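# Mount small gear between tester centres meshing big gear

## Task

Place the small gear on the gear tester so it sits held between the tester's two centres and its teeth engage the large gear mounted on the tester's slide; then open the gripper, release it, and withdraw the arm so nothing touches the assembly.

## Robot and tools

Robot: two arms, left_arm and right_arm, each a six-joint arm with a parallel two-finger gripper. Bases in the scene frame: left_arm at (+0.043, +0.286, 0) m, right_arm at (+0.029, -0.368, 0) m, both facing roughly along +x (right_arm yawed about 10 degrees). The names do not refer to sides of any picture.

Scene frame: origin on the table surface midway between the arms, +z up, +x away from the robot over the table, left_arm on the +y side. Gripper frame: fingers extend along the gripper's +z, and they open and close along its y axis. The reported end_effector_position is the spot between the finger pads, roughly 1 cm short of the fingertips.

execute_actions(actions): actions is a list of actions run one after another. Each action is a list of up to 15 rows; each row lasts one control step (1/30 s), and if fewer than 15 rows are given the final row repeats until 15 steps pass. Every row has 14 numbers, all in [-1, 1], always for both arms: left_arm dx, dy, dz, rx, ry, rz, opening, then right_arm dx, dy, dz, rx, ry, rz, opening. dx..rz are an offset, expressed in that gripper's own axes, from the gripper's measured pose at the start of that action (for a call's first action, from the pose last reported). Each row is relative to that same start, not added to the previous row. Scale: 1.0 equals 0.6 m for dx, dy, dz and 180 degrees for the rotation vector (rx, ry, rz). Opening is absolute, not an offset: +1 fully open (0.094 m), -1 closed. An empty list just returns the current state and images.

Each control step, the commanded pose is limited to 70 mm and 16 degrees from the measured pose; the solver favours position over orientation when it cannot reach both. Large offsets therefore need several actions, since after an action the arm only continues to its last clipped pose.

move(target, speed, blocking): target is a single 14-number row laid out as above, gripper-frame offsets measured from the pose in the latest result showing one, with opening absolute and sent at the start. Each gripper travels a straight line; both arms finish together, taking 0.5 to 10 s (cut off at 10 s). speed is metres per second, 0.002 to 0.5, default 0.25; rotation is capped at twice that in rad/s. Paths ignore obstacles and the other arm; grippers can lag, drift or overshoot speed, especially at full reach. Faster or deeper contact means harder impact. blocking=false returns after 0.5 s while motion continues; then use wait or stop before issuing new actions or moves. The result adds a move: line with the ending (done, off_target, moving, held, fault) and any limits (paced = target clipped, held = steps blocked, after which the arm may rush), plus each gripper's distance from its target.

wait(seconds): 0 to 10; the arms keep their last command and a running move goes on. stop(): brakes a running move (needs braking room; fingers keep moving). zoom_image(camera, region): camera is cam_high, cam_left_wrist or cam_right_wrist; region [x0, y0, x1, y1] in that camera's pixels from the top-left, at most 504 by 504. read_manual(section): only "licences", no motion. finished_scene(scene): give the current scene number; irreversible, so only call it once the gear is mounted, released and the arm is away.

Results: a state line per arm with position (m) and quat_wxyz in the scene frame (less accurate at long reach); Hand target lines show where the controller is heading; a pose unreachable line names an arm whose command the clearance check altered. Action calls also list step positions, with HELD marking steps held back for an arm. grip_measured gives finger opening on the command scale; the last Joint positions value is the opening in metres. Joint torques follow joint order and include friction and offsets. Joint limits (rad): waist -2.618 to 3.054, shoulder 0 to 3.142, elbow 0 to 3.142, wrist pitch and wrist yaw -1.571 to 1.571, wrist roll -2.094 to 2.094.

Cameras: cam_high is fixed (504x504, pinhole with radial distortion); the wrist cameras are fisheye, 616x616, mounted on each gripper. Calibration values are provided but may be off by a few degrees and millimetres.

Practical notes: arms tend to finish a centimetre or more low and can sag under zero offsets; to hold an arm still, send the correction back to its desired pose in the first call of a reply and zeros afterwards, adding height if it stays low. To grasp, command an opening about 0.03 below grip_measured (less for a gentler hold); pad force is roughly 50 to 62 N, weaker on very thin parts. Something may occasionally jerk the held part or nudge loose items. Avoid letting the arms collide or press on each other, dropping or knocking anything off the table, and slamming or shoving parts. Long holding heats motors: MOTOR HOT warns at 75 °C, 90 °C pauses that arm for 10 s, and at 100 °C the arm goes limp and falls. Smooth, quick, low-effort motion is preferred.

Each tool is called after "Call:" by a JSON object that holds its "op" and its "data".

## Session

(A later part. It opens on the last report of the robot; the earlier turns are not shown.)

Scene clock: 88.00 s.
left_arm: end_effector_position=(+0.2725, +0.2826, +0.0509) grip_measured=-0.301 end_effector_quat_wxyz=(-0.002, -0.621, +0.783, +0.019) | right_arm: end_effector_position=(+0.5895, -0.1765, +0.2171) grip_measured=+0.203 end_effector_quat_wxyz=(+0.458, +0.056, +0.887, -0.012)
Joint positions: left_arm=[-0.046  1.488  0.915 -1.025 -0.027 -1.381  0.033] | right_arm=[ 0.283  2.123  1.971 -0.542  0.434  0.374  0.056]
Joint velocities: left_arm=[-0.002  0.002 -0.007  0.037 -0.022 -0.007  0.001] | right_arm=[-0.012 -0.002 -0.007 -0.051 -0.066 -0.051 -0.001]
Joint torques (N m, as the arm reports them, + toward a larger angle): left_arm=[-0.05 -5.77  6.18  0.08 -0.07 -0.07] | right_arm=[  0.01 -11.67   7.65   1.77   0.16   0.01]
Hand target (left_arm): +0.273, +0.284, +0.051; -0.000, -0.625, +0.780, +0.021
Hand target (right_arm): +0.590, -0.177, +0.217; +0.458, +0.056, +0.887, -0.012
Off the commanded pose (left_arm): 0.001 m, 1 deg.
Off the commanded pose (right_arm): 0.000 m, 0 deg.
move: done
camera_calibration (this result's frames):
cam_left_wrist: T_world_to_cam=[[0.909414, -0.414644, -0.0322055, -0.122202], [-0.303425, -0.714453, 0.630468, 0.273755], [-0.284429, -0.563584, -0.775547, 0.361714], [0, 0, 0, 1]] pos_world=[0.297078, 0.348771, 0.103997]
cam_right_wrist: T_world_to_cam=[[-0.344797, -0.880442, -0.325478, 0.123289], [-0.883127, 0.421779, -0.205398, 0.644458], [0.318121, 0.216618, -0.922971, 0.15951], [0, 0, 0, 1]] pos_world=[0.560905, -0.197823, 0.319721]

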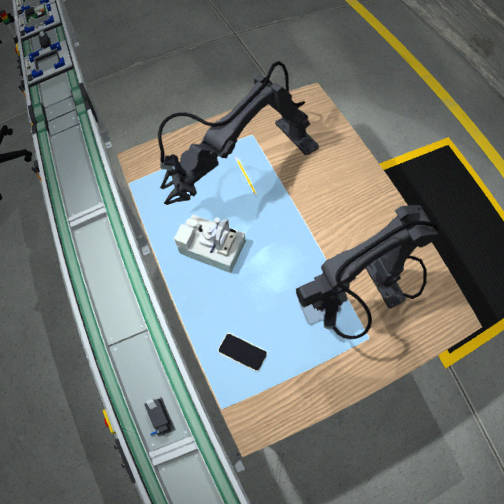

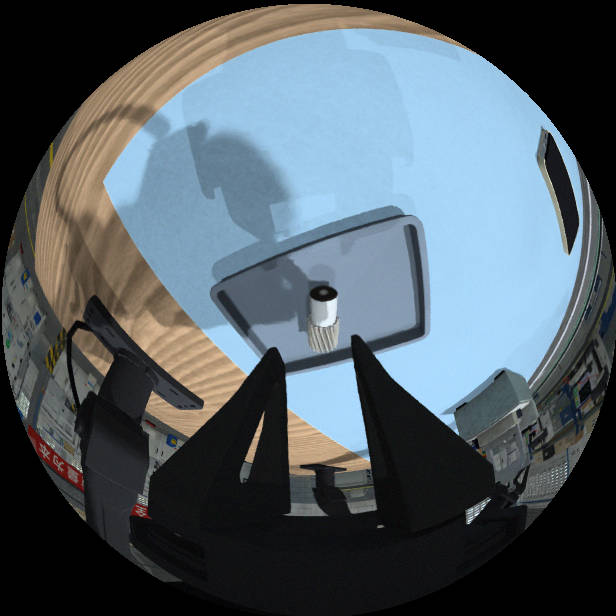

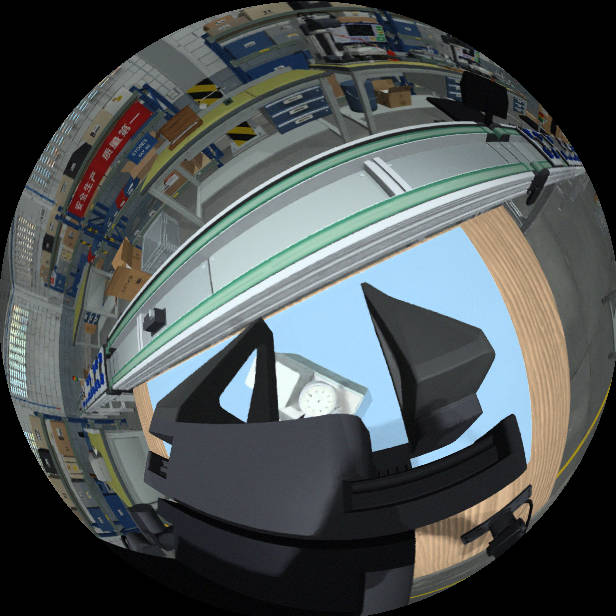

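Call:
{"op": "move", "data": {"target": [-0.008,0,0.062,0,0,0.055,-0.3,0,0,0,0,0,0,0.2], "speed": 0.05}}

Call:
{"op": "execute_actions", "data": {"actions": [[[0,0,0,0,0,0,-0.765,0,0,0,0,0,0,0.2]],[[0,0,0,0,0,0,-0.765,0,0,0,0,0,0,0.2]]]}}

Scene clock: 102.13 s.
left_arm: end_effector_position=(+0.2776, +0.2853, +0.0202) grip_measured=-0.301 end_effector_quat_wxyz=(+0.004, -0.551, +0.834, +0.014) | right_arm: end_effector_position=(+0.5895, -0.1765, +0.2171) grip_measured=+0.203 end_effector_quat_wxyz=(+0.458, +0.056, +0.887, -0.012)
Joint positions: left_arm=[-0.034  1.541  0.832 -0.871 -0.027 -1.196  0.033] | right_arm=[ 0.283  2.123  1.971 -0.542  0.434  0.374  0.056]
Joint velocities: left_arm=[ 0.007  0.012  0.007  0.022 -0.007 -0.007 -0.001] | right_arm=[ 0.002 -0.017 -0.012  0.007  0.037 -0.037 -0.001]
Joint torques (N m, as the arm reports them, + toward a larger angle): left_arm=[ 0.76 -5.29  4.39  0.16 -0.05  0.09] | right_arm=[  0.01 -11.62   7.6    1.77   0.16   0.04]
Hand target (left_arm): +0.272, +0.288, +0.014; -0.004, -0.551, +0.834, +0.019
Hand target (right_arm): +0.590, -0.177, +0.217; +0.458, +0.056, +0.887, -0.012
Off the commanded pose (left_arm): 0.009 m, 1 deg.
Off the commanded pose (right_arm): 0.000 m, 0 deg.
move: done
camera_calibration (this result's frames):
cam_left_wrist: T_world_to_cam=[[0.82495, -0.564892, -0.0188051, -0.0606113], [-0.42977, -0.648537, 0.62825, 0.312869], [-0.367089, -0.510193, -0.777785, 0.348564], [0, 0, 0, 1]] pos_world=[0.312417, 0.346503, 0.0734086]
cam_right_wrist: T_world_to_cam=[[-0.344797, -0.880442, -0.325478, 0.123289], [-0.883127, 0.421779, -0.205398, 0.644458], [0.318121, 0.216618, -0.922971, 0.15951], [0, 0, 0, 1]] pos_world=[0.560905, -0.197823, 0.319721]

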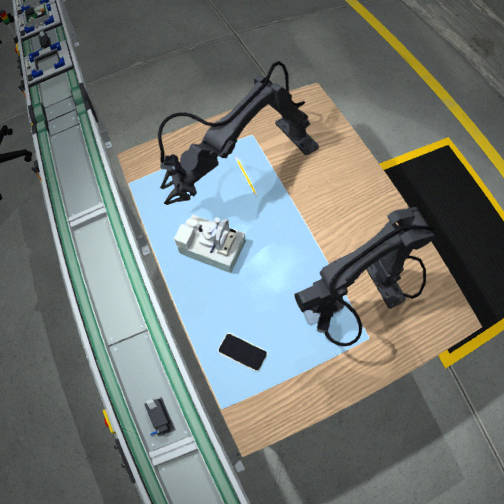

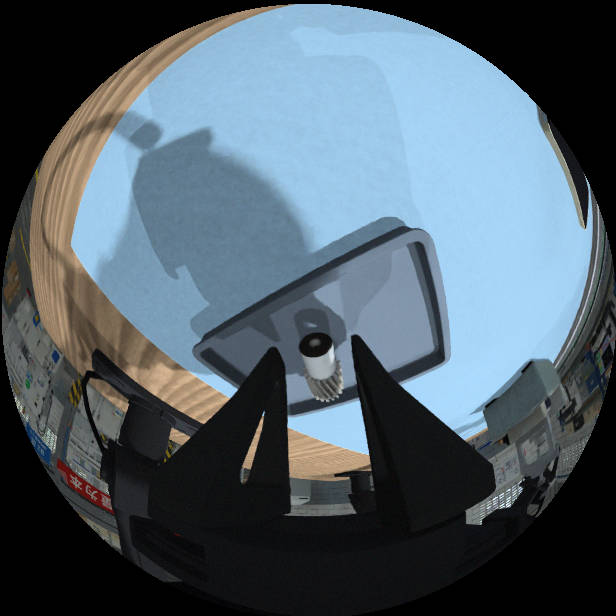

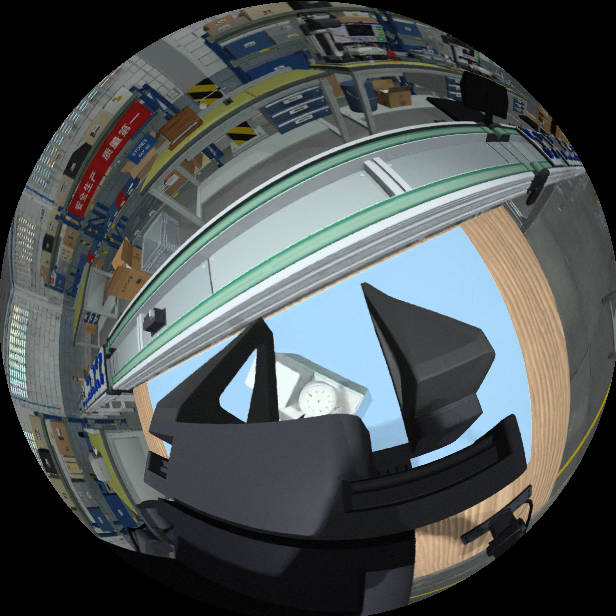

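Scene clock: 103.13 s.
left_arm: end_effector_position=(+0.2776, +0.2853, +0.0202) grip_measured=-0.731 end_effector_quat_wxyz=(+0.004, -0.551, +0.834, +0.014) | right_arm: end_effector_position=(+0.5895, -0.1765, +0.2171) grip_measured=+0.203 end_effector_quat_wxyz=(+0.458, +0.056, +0.887, -0.012)
Joint positions: left_arm=[-0.034  1.541  0.832 -0.871 -0.027 -1.196  0.013] | right_arm=[ 0.283  2.123  1.971 -0.542  0.434  0.374  0.056]
Joint velocities: left_arm=[ 0.007 -0.027  0.002 -0.037 -0.022  0.022 -0.   ] | right_arm=[-0.017 -0.012 -0.017 -0.066 -0.037 -0.066 -0.   ]
Joint torques (N m, as the arm reports them, + toward a larger angle): left_arm=[-0.02 -6.26  5.76  0.11  0.02  0.04] | right_arm=[  0.1  -11.59   7.63   1.79   0.18   0.01]
Hand target (left_arm): +0.278, +0.285, +0.020; +0.004, -0.551, +0.834, +0.014
Hand target (right_arm): +0.590, -0.177, +0.217; +0.458, +0.056, +0.887, -0.012
Off the commanded pose (left_arm): 0.000 m, 0 deg.
Off the commanded pose (right_arm): 0.000 m, 0 deg.
Step readings (end_effector_position; steps 1 to 15: 1st action; 16 to 30: 2nd action):
0: left_arm (+0.2776, +0.2853, +0.0202) | right_arm (+0.5895, -0.1765, +0.2171)
1: left_arm (+0.2776, +0.2853, +0.0202) | right_arm (+0.5895, -0.1765, +0.2171)
2: left_arm (+0.2776, +0.2853, +0.0202) | right_arm (+0.5895, -0.1765, +0.2171)
4: left_arm (+0.2776, +0.2853, +0.0202) | right_arm (+0.5895, -0.1765, +0.2171)
8: left_arm (+0.2776, +0.2853, +0.0202) | right_arm (+0.5895, -0.1765, +0.2171)
15: left_arm (+0.2776, +0.2853, +0.0202) | right_arm (+0.5895, -0.1765, +0.2171)
16: left_arm (+0.2776, +0.2853, +0.0202) | right_arm (+0.5895, -0.1765, +0.2171)
17: left_arm (+0.2776, +0.2853, +0.0202) | right_arm (+0.5895, -0.1765, +0.2171)
19: left_arm (+0.2776, +0.2853, +0.0202) | right_arm (+0.5895, -0.1765, +0.2171)
23: left_arm (+0.2776, +0.2853, +0.0202) | right_arm (+0.5895, -0.1765, +0.2171)
30: end_effector_position above
camera_calibration (this result's frames):
cam_left_wrist: T_world_to_cam=[[0.82495, -0.564892, -0.0188051, -0.0606113], [-0.42977, -0.648537, 0.62825, 0.312869], [-0.367089, -0.510193, -0.777785, 0.348564], [0, 0, 0, 1]] pos_world=[0.312417, 0.346503, 0.0734086]
cam_right_wrist: T_world_to_cam=[[-0.344797, -0.880442, -0.325478, 0.123289], [-0.883127, 0.421779, -0.205398, 0.644458], [0.318121, 0.216618, -0.922971, 0.15951], [0, 0, 0, 1]] pos_world=[0.560905, -0.197823, 0.319721]

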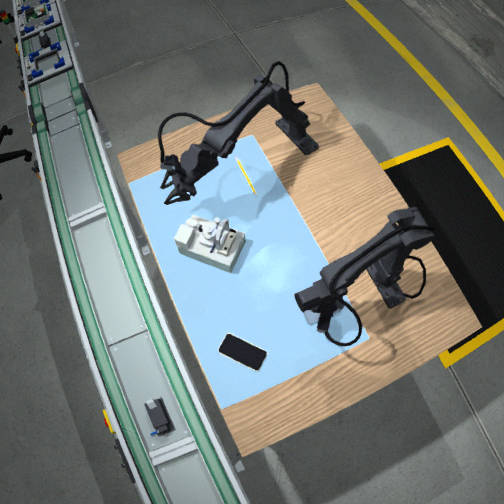

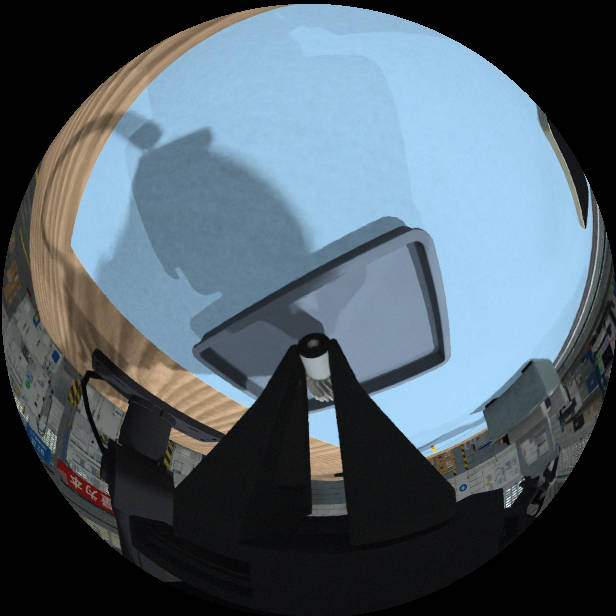

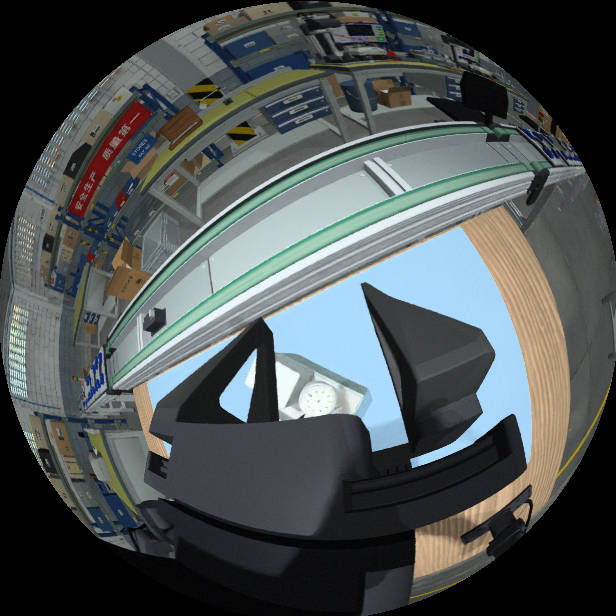

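Call:
{"op": "move", "data": {"target": [0,0,-0.3,0,0,0.6,-0.765,0,0,0,0,0,0,0.2]}}

Call:
{"op": "move", "data": {"target": [-0.2,0,0,0,-0.5,0,-0.765,0,0,0,0,0,0,0.2]}}

Call:
{"op": "zoom_image", "data": {"camera": "cam_high", "region": [140,170,300,330]}}

Scene clock: 120.80 s.
left_arm: end_effector_position=(+0.2774, +0.2852, +0.1869) grip_measured=-0.731 end_effector_quat_wxyz=(-0.009, +0.341, +0.940, +0.011) | right_arm: end_effector_position=(+0.5895, -0.1765, +0.2171) grip_measured=+0.203 end_effector_quat_wxyz=(+0.458, +0.056, +0.887, -0.012)
Joint positions: left_arm=[-0.034  1.461  1.437 -1.559 -0.026  0.669  0.013] | right_arm=[ 0.283  2.123  1.971 -0.542  0.434  0.374  0.056]
Joint velocities: left_arm=[ 0.012  0.012 -0.002  0.066  0.066 -0.007 -0.   ] | right_arm=[ 0.007 -0.007 -0.007  0.007  0.037  0.037  0.   ]
Joint torques (N m, as the arm reports them, + toward a larger angle): left_arm=[-0.89 -7.5   8.79  0.   -0.02  0.08] | right_arm=[  0.08 -11.59   7.6    1.76   0.18  -0.01]
Hand target (left_arm): +0.279, +0.283, +0.199; +0.009, +0.351, +0.936, +0.017
Hand target (right_arm): +0.590, -0.177, +0.217; +0.458, +0.056, +0.887, -0.012
Off the commanded pose (left_arm): 0.014 m, 1 deg.
Off the commanded pose (right_arm): 0.000 m, 0 deg.
joint sent to its limit (left arm) — the command would take joint 4 (wrist pitch) past its lower limit, so that joint was sent only as far as its limit.
move: off_target (left_arm)
camera_calibration (this result's frames):
cam_left_wrist: T_world_to_cam=[[-0.779858, -0.625937, -0.00485838, 0.402619], [-0.471498, 0.582302, 0.66228, -0.137851], [-0.411716, 0.518775, -0.749241, 0.191704], [0, 0, 0, 1]] pos_world=[0.327917, 0.232833, 0.236884]
cam_right_wrist: T_world_to_cam=[[-0.344797, -0.880442, -0.325478, 0.123289], [-0.883127, 0.421779, -0.205398, 0.644458], [0.318121, 0.216618, -0.922971, 0.15951], [0, 0, 0, 1]] pos_world=[0.560905, -0.197823, 0.319721]

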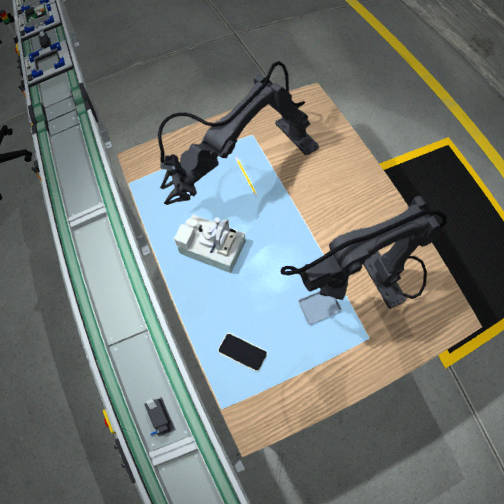

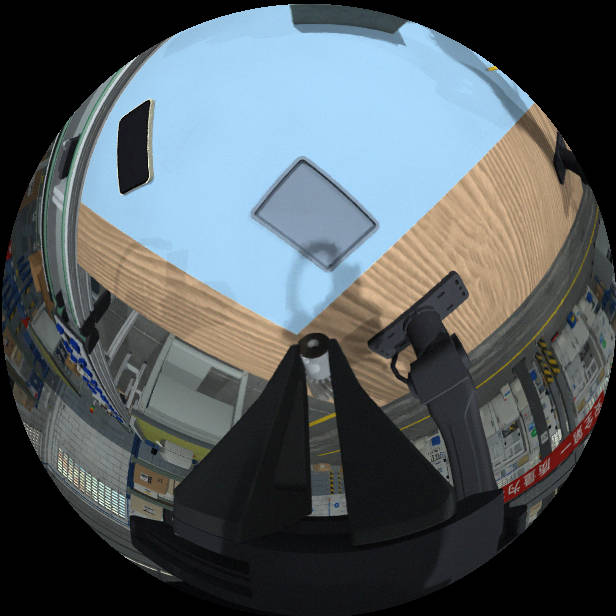

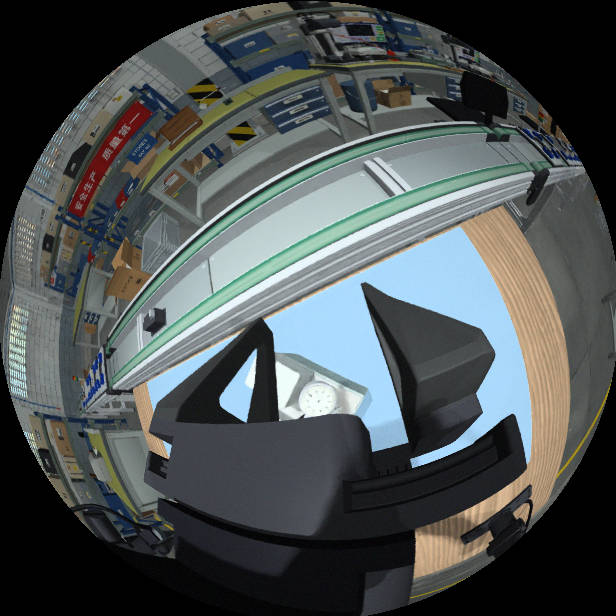

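Scene clock: 124.93 s.
left_arm: end_effector_position=(+0.3716, +0.2085, +0.1897) grip_measured=-0.731 end_effector_quat_wxyz=(+0.661, +0.244, +0.668, -0.240) | right_arm: end_effector_position=(+0.5895, -0.1765, +0.2171) grip_measured=+0.203 end_effector_quat_wxyz=(+0.458, +0.056, +0.887, -0.012)
Joint positions: left_arm=[0.179 1.295 0.263 1.013 0.885 0.016 0.013] | right_arm=[ 0.283  2.123  1.971 -0.542  0.434  0.374  0.056]
Joint velocities: left_arm=[ 0.012 -0.022 -0.017  0.051 -0.022 -0.007 -0.001] | right_arm=[-0.012 -0.002  0.007 -0.022  0.022  0.022 -0.   ]
Joint torques (N m, as the arm reports them, + toward a larger angle): left_arm=[-0.73 -2.97  4.74  1.71 -0.08 -0.07] | right_arm=[  0.02 -11.64   7.62   1.77   0.19   0.01]
Hand target (left_arm): +0.369, +0.206, +0.184; +0.657, +0.240, +0.671, -0.245
Hand target (right_arm): +0.590, -0.177, +0.217; +0.458, +0.056, +0.887, -0.012
Off the commanded pose (left_arm): 0.006 m, 1 deg.
Off the commanded pose (right_arm): 0.000 m, 0 deg.
move: done
camera_calibration (this result's frames):
cam_left_wrist: T_world_to_cam=[[-0.635091, -0.746591, -0.198142, 0.436034], [-0.398956, 0.536695, -0.7435, 0.198582], [0.661433, -0.39314, -0.638708, 0.0427481], [0, 0, 0, 1]] pos_world=[0.327872, 0.235767, 0.261346]
cam_right_wrist: T_world_to_cam=[[-0.344797, -0.880442, -0.325478, 0.123289], [-0.883127, 0.421779, -0.205398, 0.644458], [0.318121, 0.216618, -0.922971, 0.15951], [0, 0, 0, 1]] pos_world=[0.560905, -0.197823, 0.319721]

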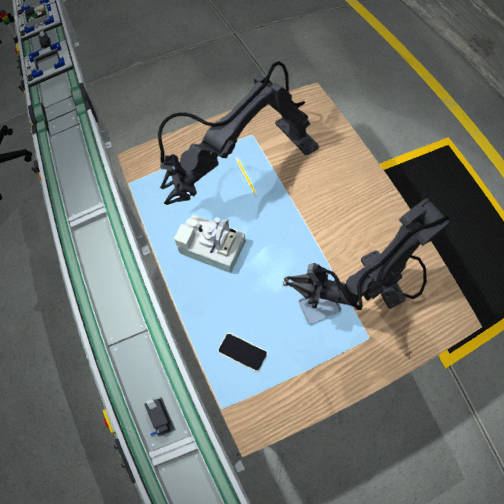

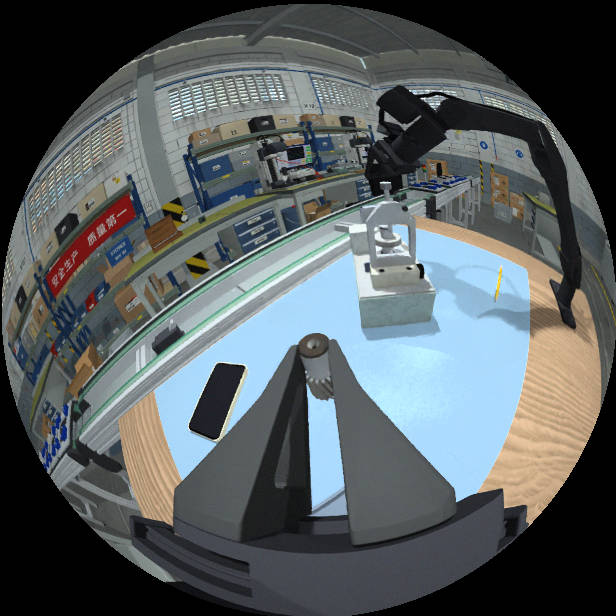

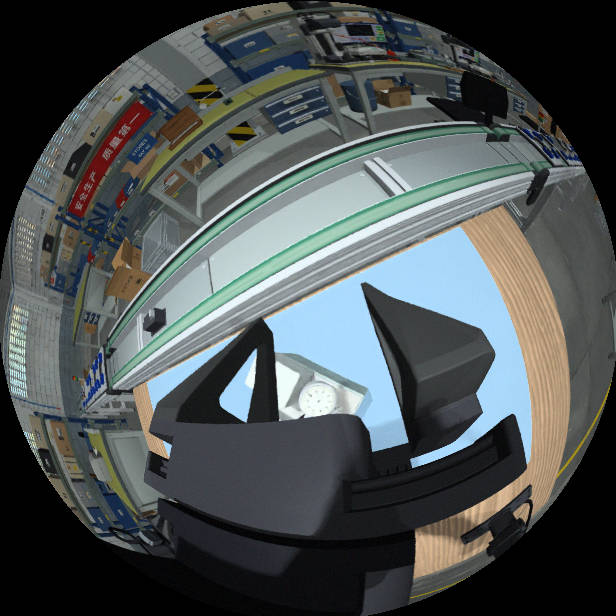

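Region (140, 170, 300, 330) of cam_high's 504x504 image, scaled by 3.150, with more detail than that image has.

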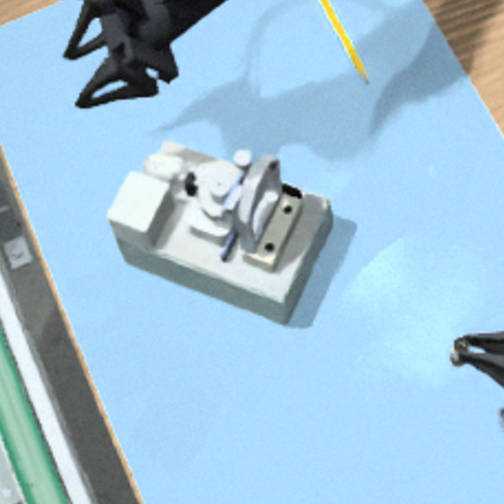

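Call:
{"op": "move", "data": {"target": [0.06,-0.155,0.225,0.05,0,0,-0.765,0.143,0.06,-0.295,0,-0.197,0,0.2]}}

Call:
{"op": "move", "data": {"target": [0,0,0,0,0,0,-0.765,0,0,0,-0.27,0,0,0.2]}}

Scene clock: 150.60 s.
left_arm: end_effector_position=(+0.4066, +0.0571, +0.1389) grip_measured=-0.731 end_effector_quat_wxyz=(+0.622, +0.297, +0.664, -0.290) | right_arm: end_effector_position=(+0.4041, -0.1147, +0.2588) grip_measured=+0.203 end_effector_quat_wxyz=(+0.715, +0.053, +0.697, -0.020)
Joint positions: left_arm=[-0.376  1.785  0.462  1.258  0.487  0.015  0.013] | right_arm=[0.766 1.682 0.903 0.824 1.039 0.009 0.056]
Joint velocities: left_arm=[ 0.012 -0.007 -0.007 -0.11   0.037  0.022 -0.001] | right_arm=[-0.002  0.012 -0.012 -0.022 -0.051  0.037 -0.   ]
Joint torques (N m, as the arm reports them, + toward a larger angle): left_arm=[-0.53 -6.98  7.36  1.94 -0.07  0.03] | right_arm=[ 0.12 -6.56  5.44  1.71  0.05 -0.08]
Hand target (left_arm): +0.413, +0.053, +0.151; +0.637, +0.298, +0.649, -0.289
Hand target (right_arm): +0.403, -0.118, +0.249; +0.710, +0.045, +0.702, -0.034
Off the commanded pose (left_arm): 0.017 m, 3 deg.
Off the commanded pose (right_arm): 0.010 m, 2 deg.
move: off_target (left_arm)
camera_calibration (this result's frames):
cam_left_wrist: T_world_to_cam=[[-0.752375, -0.633467, -0.180697, 0.373996], [-0.341247, 0.609438, -0.715636, 0.224564], [0.563456, -0.476764, -0.674695, -0.0227314], [0, 0, 0, 1]] pos_world=[0.370825, 0.0892187, 0.212949]
cam_right_wrist: T_world_to_cam=[[-0.109823, -0.896321, -0.429589, 0.0575571], [-0.572464, 0.41036, -0.709852, 0.466863], [0.812542, 0.167966, -0.558179, -0.0561525], [0, 0, 0, 1]] pos_world=[0.31921, -0.130561, 0.324786]

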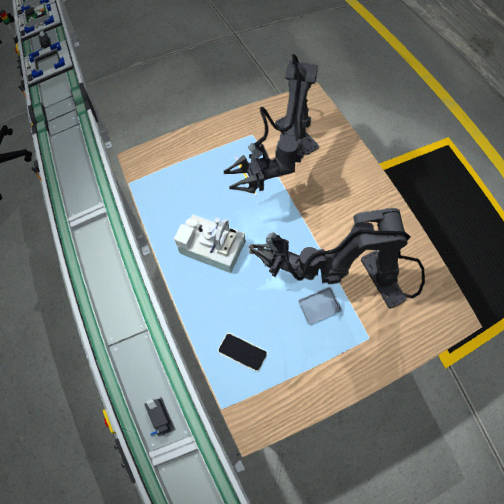

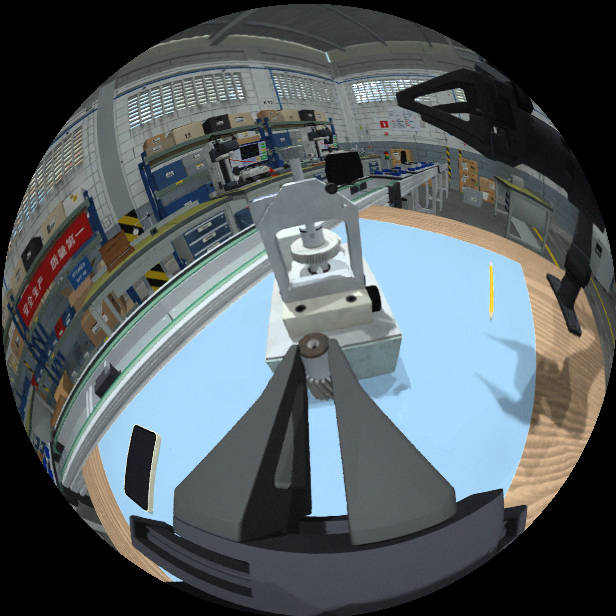

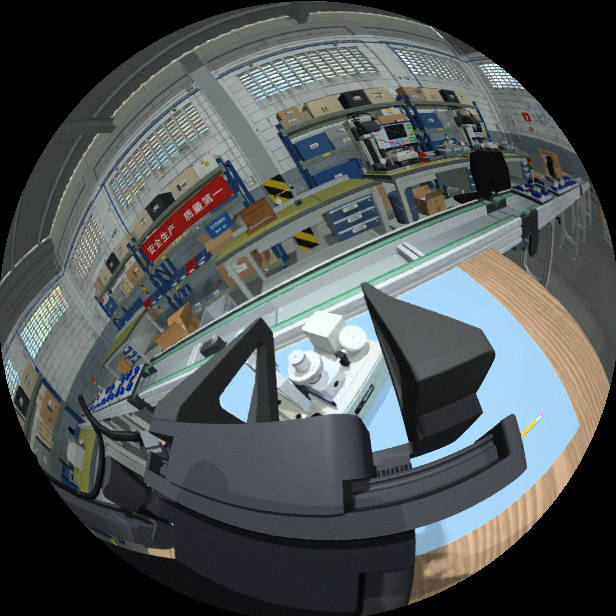

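Scene clock: 152.97 s.
left_arm: end_effector_position=(+0.4066, +0.0571, +0.1389) grip_measured=-0.731 end_effector_quat_wxyz=(+0.622, +0.297, +0.664, -0.290) | right_arm: end_effector_position=(+0.4039, -0.1130, +0.2590) grip_measured=+0.203 end_effector_quat_wxyz=(+0.675, -0.243, +0.642, +0.270)
Joint positions: left_arm=[-0.376  1.785  0.462  1.258  0.487  0.015  0.013] | right_arm=[ 0.329  1.482  0.668  0.873 -0.241  0.032  0.056]
Joint velocities: left_arm=[-0.012  0.007  0.022  0.022 -0.037 -0.066 -0.001] | right_arm=[ 0.027 -0.007 -0.007  0.022 -0.066  0.007 -0.002]
Joint torques (N m, as the arm reports them, + toward a larger angle): left_arm=[ 0.05 -7.67  4.85  1.74  0.01  0.  ] | right_arm=[-0.65 -5.45  6.53  2.04 -0.11  0.1 ]
Hand target (left_arm): +0.407, +0.057, +0.139; +0.622, +0.297, +0.664, -0.290
Hand target (right_arm): +0.404, -0.115, +0.257; +0.673, -0.242, +0.644, +0.273
Off the commanded pose (left_arm): 0.000 m, 0 deg.
Off the commanded pose (right_arm): 0.002 m, 0 deg.
move: done
camera_calibration (this result's frames):
cam_left_wrist: T_world_to_cam=[[-0.752375, -0.633467, -0.180697, 0.373996], [-0.341247, 0.609438, -0.715636, 0.224564], [0.563456, -0.476764, -0.674695, -0.0227314], [0, 0, 0, 1]] pos_world=[0.370825, 0.0892187, 0.212949]
cam_right_wrist: T_world_to_cam=[[0.615512, -0.677591, -0.40251, -0.216164], [-0.653976, -0.154087, -0.740657, 0.443297], [0.439841, 0.719116, -0.537971, 0.151412], [0, 0, 0, 1]] pos_world=[0.35636, -0.187047, 0.322778]

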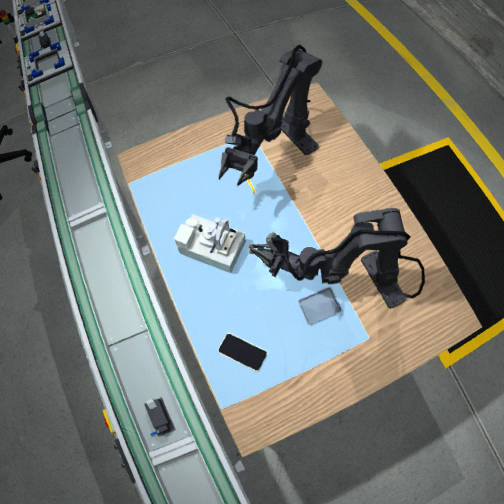

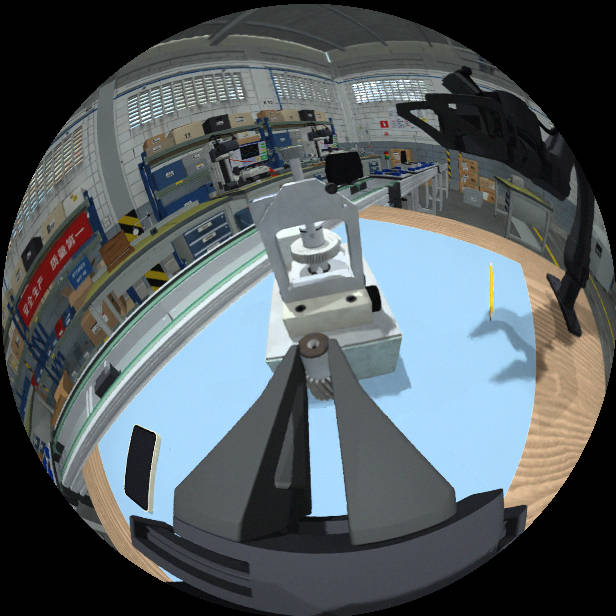

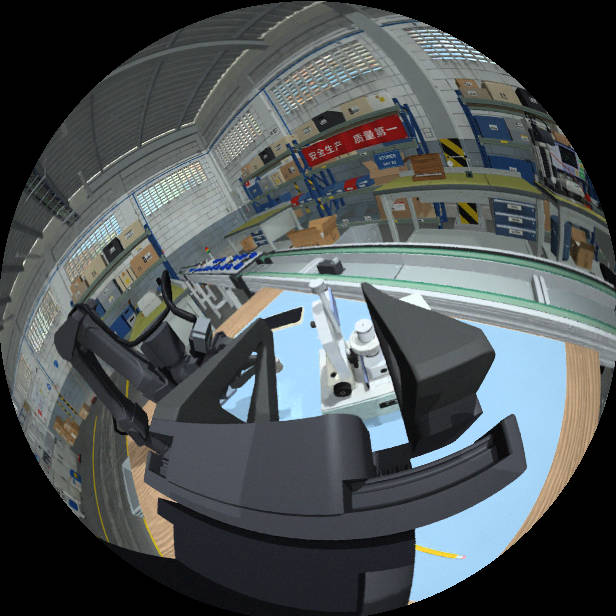

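Call:
{"op": "move", "data": {"target": [-0.035,0,0,0,-0.02,0,-0.765,0.095,0.022,0.1,0,0,0,0.2], "speed": 0.1}}

Call:
{"op": "move", "data": {"target": [0,0,0,0,0,0,-0.765,0,0,0.09,0,0,0,0.2], "speed": 0.06}}

Scene clock: 163.87 s.
left_arm: end_effector_position=(+0.4069, +0.0570, +0.1445) grip_measured=-0.731 end_effector_quat_wxyz=(+0.627, +0.289, +0.659, -0.298) | right_arm: end_effector_position=(+0.4371, -0.0655, +0.1954) grip_measured=+0.203 end_effector_quat_wxyz=(+0.664, -0.245, +0.653, +0.269)
Joint positions: left_arm=[-0.376  1.785  0.462  1.283  0.487 -0.011  0.013] | right_arm=[ 0.406  1.837  0.775  1.089 -0.166  0.032  0.056]
Joint velocities: left_arm=[-0.012 -0.007 -0.002 -0.022  0.007  0.007  0.   ] | right_arm=[-0.012  0.002 -0.012 -0.051 -0.007  0.022  0.   ]
Joint torques (N m, as the arm reports them, + toward a larger angle): left_arm=[-0.14 -9.9   5.29  1.97  0.03 -0.09] | right_arm=[ 0.63 -7.14  8.74  2.08  0.09 -0.05]
Hand target (left_arm): +0.407, +0.056, +0.160; +0.642, +0.288, +0.644, -0.300
Hand target (right_arm): +0.441, -0.060, +0.207; +0.675, -0.244, +0.642, +0.269
Off the commanded pose (left_arm): 0.015 m, 2 deg.
Off the commanded pose (right_arm): 0.012 m, 2 deg.
move: off_target (left_arm, right_arm)
camera_calibration (this result's frames):
cam_left_wrist: T_world_to_cam=[[-0.750986, -0.638882, -0.166882, 0.372906], [-0.339404, 0.590266, -0.732387, 0.231529], [0.566414, -0.493372, -0.660121, -0.0215001], [0, 0, 0, 1]] pos_world=[0.370807, 0.0909717, 0.217607]
cam_right_wrist: T_world_to_cam=[[0.605131, -0.68187, -0.410938, -0.224145], [-0.674695, -0.165229, -0.719365, 0.429406], [0.422614, 0.712568, -0.56004, 0.0797956], [0, 0, 0, 1]] pos_world=[0.391633, -0.138747, 0.261479]

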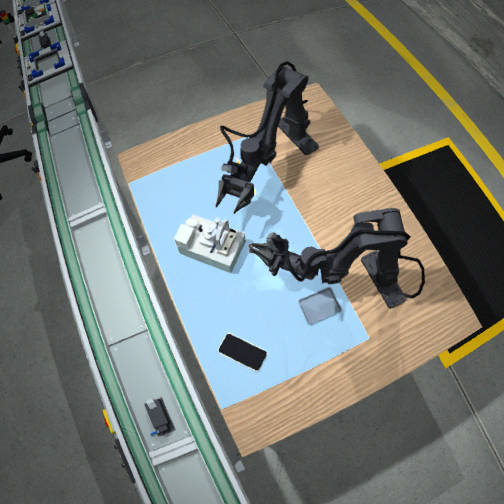

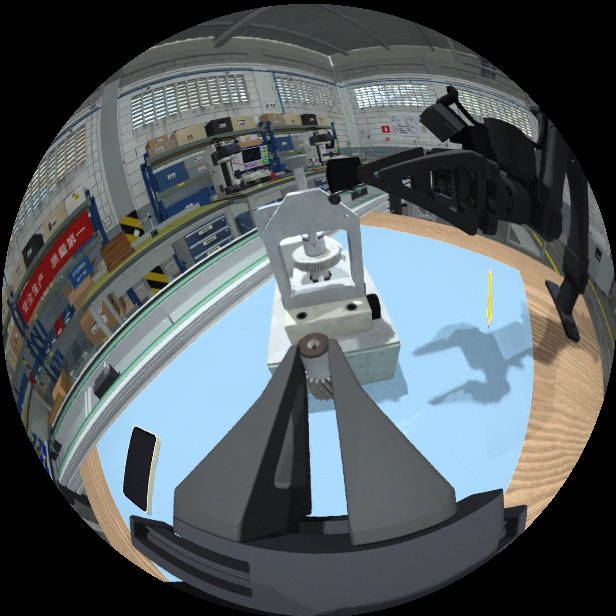

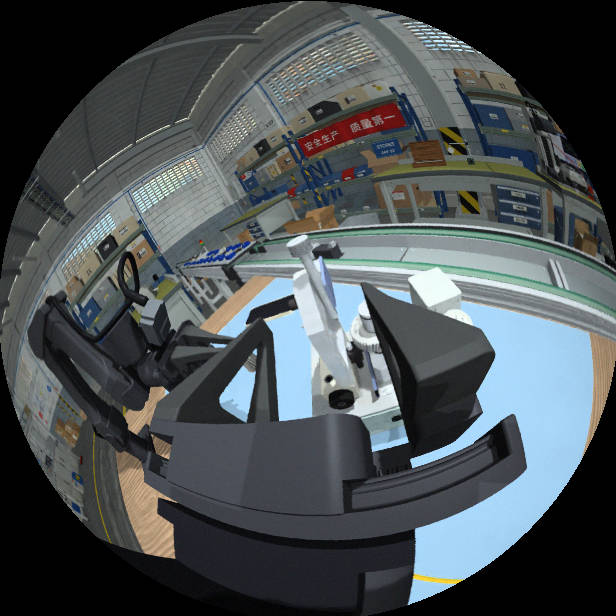

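Scene clock: 165.10 s.
left_arm: end_effector_position=(+0.4069, +0.0570, +0.1445) grip_measured=-0.731 end_effector_quat_wxyz=(+0.627, +0.289, +0.659, -0.298) | right_arm: end_effector_position=(+0.4736, -0.0359, +0.1952) grip_measured=+0.203 end_effector_quat_wxyz=(+0.664, -0.245, +0.653, +0.270)
Joint positions: left_arm=[-0.376  1.785  0.462  1.283  0.487 -0.011  0.013] | right_arm=[ 0.418  1.976  0.983  1.02  -0.155  0.032  0.056]
Joint velocities: left_arm=[ 0.002 -0.002 -0.012  0.051 -0.022  0.022  0.001] | right_arm=[ 0.012  0.002  0.002 -0.007  0.037 -0.11   0.001]
Joint torques (N m, as the arm reports them, + toward a larger angle): left_arm=[ 0.04 -7.71  4.82  1.75  0.03  0.02] | right_arm=[ 0.73 -8.3   8.87  1.9   0.12  0.  ]
Hand target (left_arm): +0.407, +0.057, +0.145; +0.627, +0.289, +0.659, -0.298
Hand target (right_arm): +0.477, -0.029, +0.198; +0.664, -0.245, +0.653, +0.269
Off the commanded pose (left_arm): 0.000 m, 0 deg.
Off the commanded pose (right_arm): 0.008 m, 0 deg.
move: done
camera_calibration (this result's frames):
cam_left_wrist: T_world_to_cam=[[-0.750986, -0.638882, -0.166882, 0.372906], [-0.339404, 0.590266, -0.732387, 0.231529], [0.566414, -0.493372, -0.660121, -0.0215001], [0, 0, 0, 1]] pos_world=[0.370807, 0.0909717, 0.217607]
cam_right_wrist: T_world_to_cam=[[0.60532, -0.681469, -0.411324, -0.226121], [-0.675152, -0.165858, -0.718791, 0.458867], [0.421612, 0.712805, -0.560493, 0.0437246], [0, 0, 0, 1]] pos_world=[0.428246, -0.109155, 0.261327]

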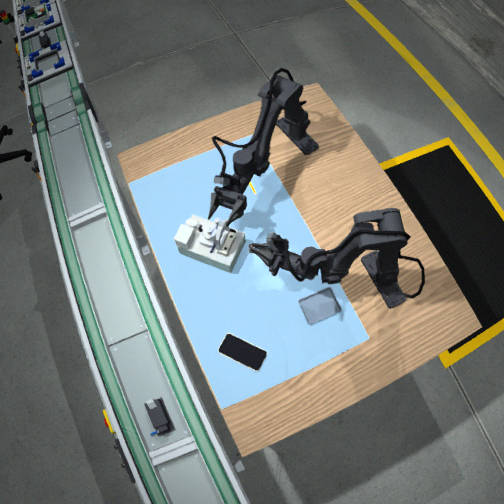

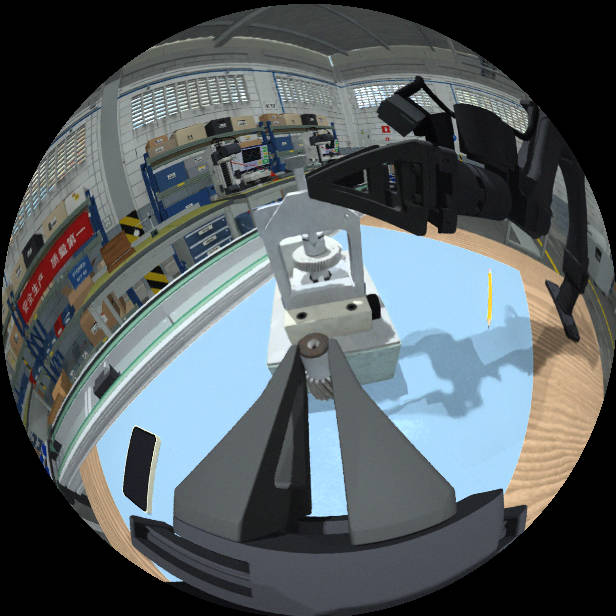

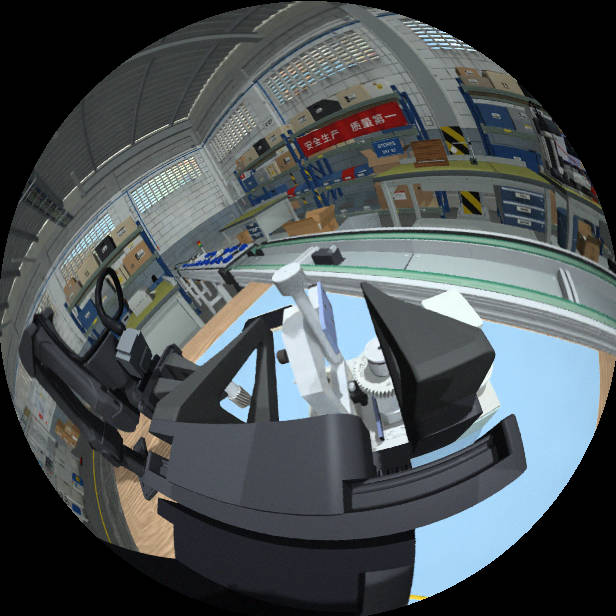

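Call:
{"op": "move", "data": {"target": [0,0,0,0,0,0,-0.765,-0.05,0.012,0.035,0,0,0,0.2], "speed": 0.06}}

Scene clock: 170.53 s.
left_arm: end_effector_position=(+0.4069, +0.0570, +0.1445) grip_measured=-0.731 end_effector_quat_wxyz=(+0.627, +0.289, +0.659, -0.298) | right_arm: end_effector_position=(+0.4834, -0.0224, +0.2055) grip_measured=+0.203 end_effector_quat_wxyz=(+0.652, -0.247, +0.665, +0.267)
Joint positions: left_arm=[-0.376  1.785  0.462  1.283  0.487 -0.011  0.013] | right_arm=[ 0.432  1.976  1.078  0.892 -0.142  0.032  0.056]
Joint velocities: left_arm=[-0.002  0.027  0.007  0.022  0.051 -0.007 -0.   ] | right_arm=[ 0.002  0.002 -0.017  0.022  0.037  0.007  0.   ]
Joint torques (N m, as the arm reports them, + toward a larger angle): left_arm=[-0.05 -7.78  4.87  1.75  0.01  0.  ] | right_arm=[  0.63 -11.43   9.05   1.9    0.11   0.01]
Hand target (left_arm): +0.407, +0.057, +0.145; +0.627, +0.289, +0.659, -0.298
Hand target (right_arm): +0.483, -0.019, +0.226; +0.664, -0.245, +0.653, +0.270
Off the commanded pose (left_arm): 0.000 m, 0 deg.
Off the commanded pose (right_arm): 0.021 m, 2 deg.
move: off_target (right_arm)
camera_calibration (this result's frames):
cam_left_wrist: T_world_to_cam=[[-0.750986, -0.638882, -0.166882, 0.372906], [-0.339404, 0.590266, -0.732387, 0.231529], [0.566414, -0.493372, -0.660121, -0.0215001], [0, 0, 0, 1]] pos_world=[0.370807, 0.0909717, 0.217607]
cam_right_wrist: T_world_to_cam=[[0.59499, -0.688268, -0.415059, -0.213002], [-0.693998, -0.179467, -0.697251, 0.479469], [0.405406, 0.702907, -0.584438, 0.0483278], [0, 0, 0, 1]] pos_world=[0.439892, -0.0945239, 0.274146]

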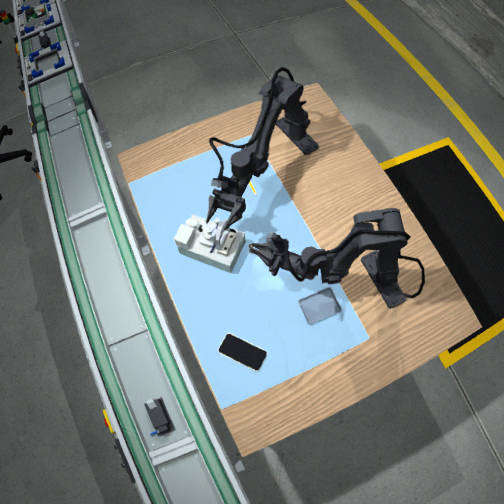

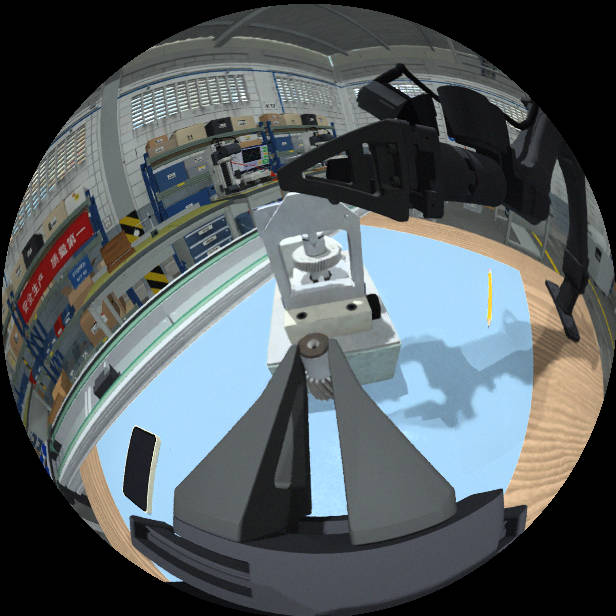

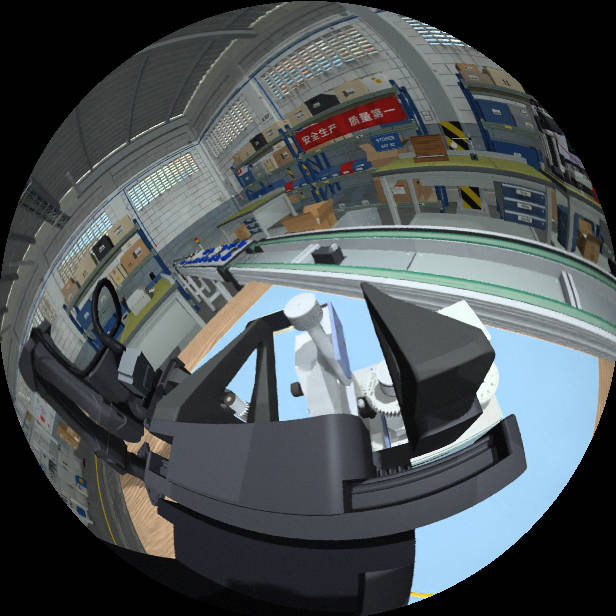

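Call:
{"op": "execute_actions", "data": {"actions": [[[-0.03,0.006,0.1,0,-0.02,0,-0.765,-0.03,0,0,0,-0.02,0,0.2]],[[0,0,0,0,0,0,-0.765,0,0,0,0,0,0,-0.76]],[[0,0,0,0,0,0,-0.765,0,0,0,0,0,0,-0.76]],[[0,0,0,0,0,0,-0.765,-0.11,0,-0.03,0,-0.08,0,-0.76]],[[0,0,0,0,0,0,-0.765,-0.11,0,-0.02,0,-0.06,0,-0.76]]]}}

Scene clock: 180.97 s.
left_arm: end_effector_position=(+0.4423, +0.0158, +0.1532) grip_measured=-0.731 end_effector_quat_wxyz=(+0.639, +0.286, +0.645, -0.306) | right_arm: end_effector_position=(+0.4815, -0.0242, +0.2281) grip_measured=-0.711 end_effector_quat_wxyz=(+0.684, -0.235, +0.632, +0.279)
Joint positions: left_arm=[-0.453  1.923  0.665  1.264  0.418 -0.032  0.013] | right_arm=[ 0.432  1.976  1.068  1.    -0.139  0.045  0.014]
Joint velocities: left_arm=[ 0.017 -0.017 -0.007  0.037 -0.051  0.007 -0.   ] | right_arm=[-0.017 -0.002  0.002  0.007  0.007 -0.022  0.   ]
Joint torques (N m, as the arm reports them, + toward a larger angle): left_arm=[-0.01 -9.5   5.12  1.76  0.    0.03] | right_arm=[ -0.32 -15.4    5.66   3.52   0.01   0.22]
Hand target (left_arm): +0.442, +0.016, +0.153; +0.640, +0.286, +0.645, -0.306
Hand target (right_arm): +0.470, -0.037, +0.291; +0.739, -0.210, +0.565, +0.299
Off the commanded pose (left_arm): 0.000 m, 0 deg.
Off the commanded pose (right_arm): 0.068 m, 11 deg.
Step readings (end_effector_position; steps 1 to 15: 1st action; 16 to 30: 2nd action; 31 to 45: 3rd action; 46 to 60: 4th action; 61 to 75: 5th action):
0: left_arm (+0.4069, +0.0570, +0.1445) | right_arm (+0.4834, -0.0224, +0.2051)
1: left_arm (+0.4102, +0.0534, +0.1450) | right_arm (+0.4834, -0.0224, +0.2064)
2: left_arm (+0.4177, +0.0446, +0.1466) | right_arm (+0.4834, -0.0224, +0.2081)
4: left_arm (+0.4306, +0.0255, +0.1510) | right_arm (+0.4833, -0.0225, +0.2122)
8: left_arm (+0.4404, +0.0145, +0.1558) | right_arm (+0.4832, -0.0225, +0.2160)
15: left_arm (+0.4423, +0.0158, +0.1536) | right_arm (+0.4832, -0.0226, +0.2177)
16: left_arm (+0.4423, +0.0158, +0.1535) | right_arm (+0.4832, -0.0226, +0.2178)
17: left_arm (+0.4423, +0.0158, +0.1535) | right_arm (+0.4832, -0.0226, +0.2178)
19: left_arm (+0.4423, +0.0158, +0.1535) | right_arm (+0.4831, -0.0225, +0.2178)
23: left_arm (+0.4423, +0.0158, +0.1535) | right_arm (+0.4831, -0.0225, +0.2178)
30: left_arm (+0.4423, +0.0158, +0.1535) | right_arm (+0.4831, -0.0225, +0.2178)
31: left_arm (+0.4423, +0.0158, +0.1535) | right_arm (+0.4831, -0.0225, +0.2178)
32: left_arm (+0.4423, +0.0158, +0.1534) | right_arm (+0.4831, -0.0225, +0.2178)
34: left_arm (+0.4423, +0.0158, +0.1534) | right_arm (+0.4831, -0.0225, +0.2178)
38: left_arm (+0.4423, +0.0158, +0.1534) | right_arm (+0.4831, -0.0225, +0.2178)
45: left_arm (+0.4423, +0.0158, +0.1534) | right_arm (+0.4831, -0.0225, +0.2178)
46: left_arm (+0.4423, +0.0158, +0.1534) | right_arm (+0.4824, -0.0230, +0.2208)
47: left_arm (+0.4423, +0.0158, +0.1534) | right_arm (+0.4820, -0.0237, +0.2227)
49: left_arm (+0.4423, +0.0158, +0.1534) | right_arm (+0.4816, -0.0240, +0.2259)
53: left_arm (+0.4423, +0.0158, +0.1533) | right_arm (+0.4815, -0.0242, +0.2284)
60: left_arm (+0.4423, +0.0158, +0.1533) | right_arm (+0.4815, -0.0242, +0.2287)
61: left_arm (+0.4423, +0.0158, +0.1533) | right_arm (+0.4815, -0.0242, +0.2283)
62: left_arm (+0.4423, +0.0158, +0.1533) | right_arm (+0.4815, -0.0242, +0.2282)
64: left_arm (+0.4423, +0.0158, +0.1533) | right_arm (+0.4815, -0.0242, +0.2281)
68: left_arm (+0.4423, +0.0158, +0.1532) | right_arm (+0.4815, -0.0242, +0.2281)
75: end_effector_position above
camera_calibration (this result's frames):
cam_left_wrist: T_world_to_cam=[[-0.751381, -0.638337, -0.16719, 0.374848], [-0.314818, 0.569455, -0.759349, 0.26779], [0.579928, -0.517926, -0.628838, -0.0665717], [0, 0, 0, 1]] pos_world=[0.404566, 0.0523057, 0.224154]
cam_right_wrist: T_world_to_cam=[[0.623808, -0.662105, -0.415309, -0.216924], [-0.641797, -0.130684, -0.755657, 0.482995], [0.44605, 0.737929, -0.506459, 0.0270184], [0, 0, 0, 1]] pos_world=[0.433252, -0.100444, 0.288572]

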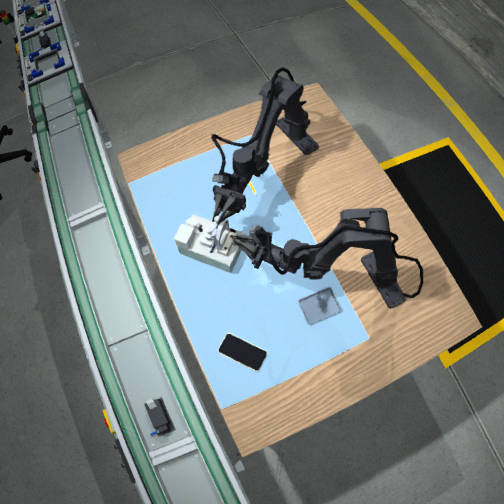

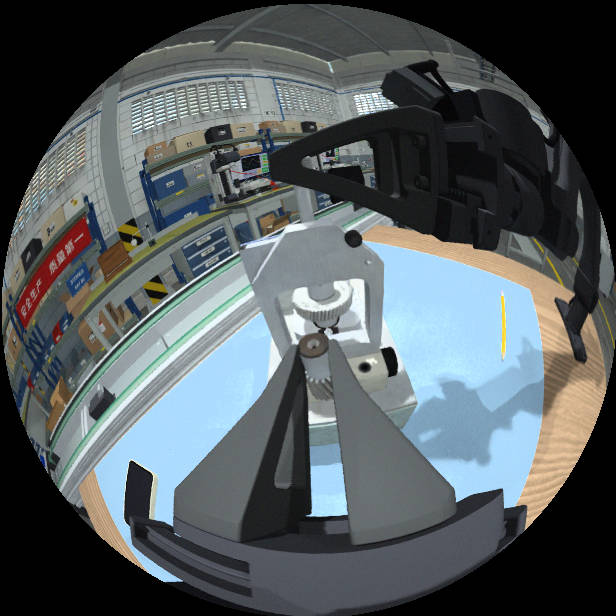

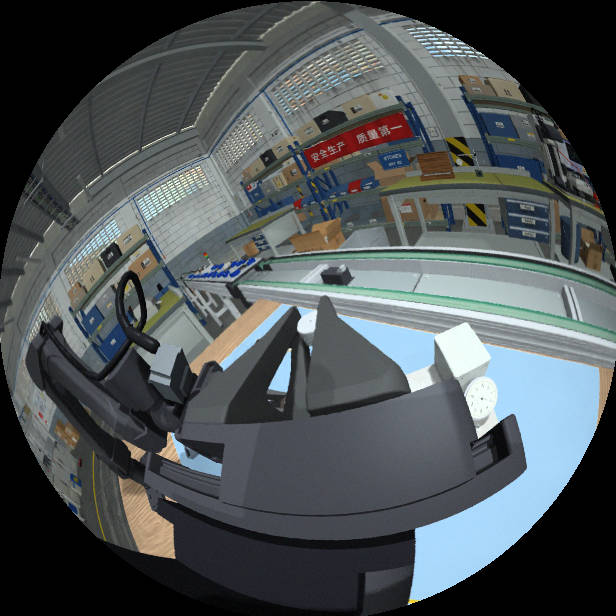

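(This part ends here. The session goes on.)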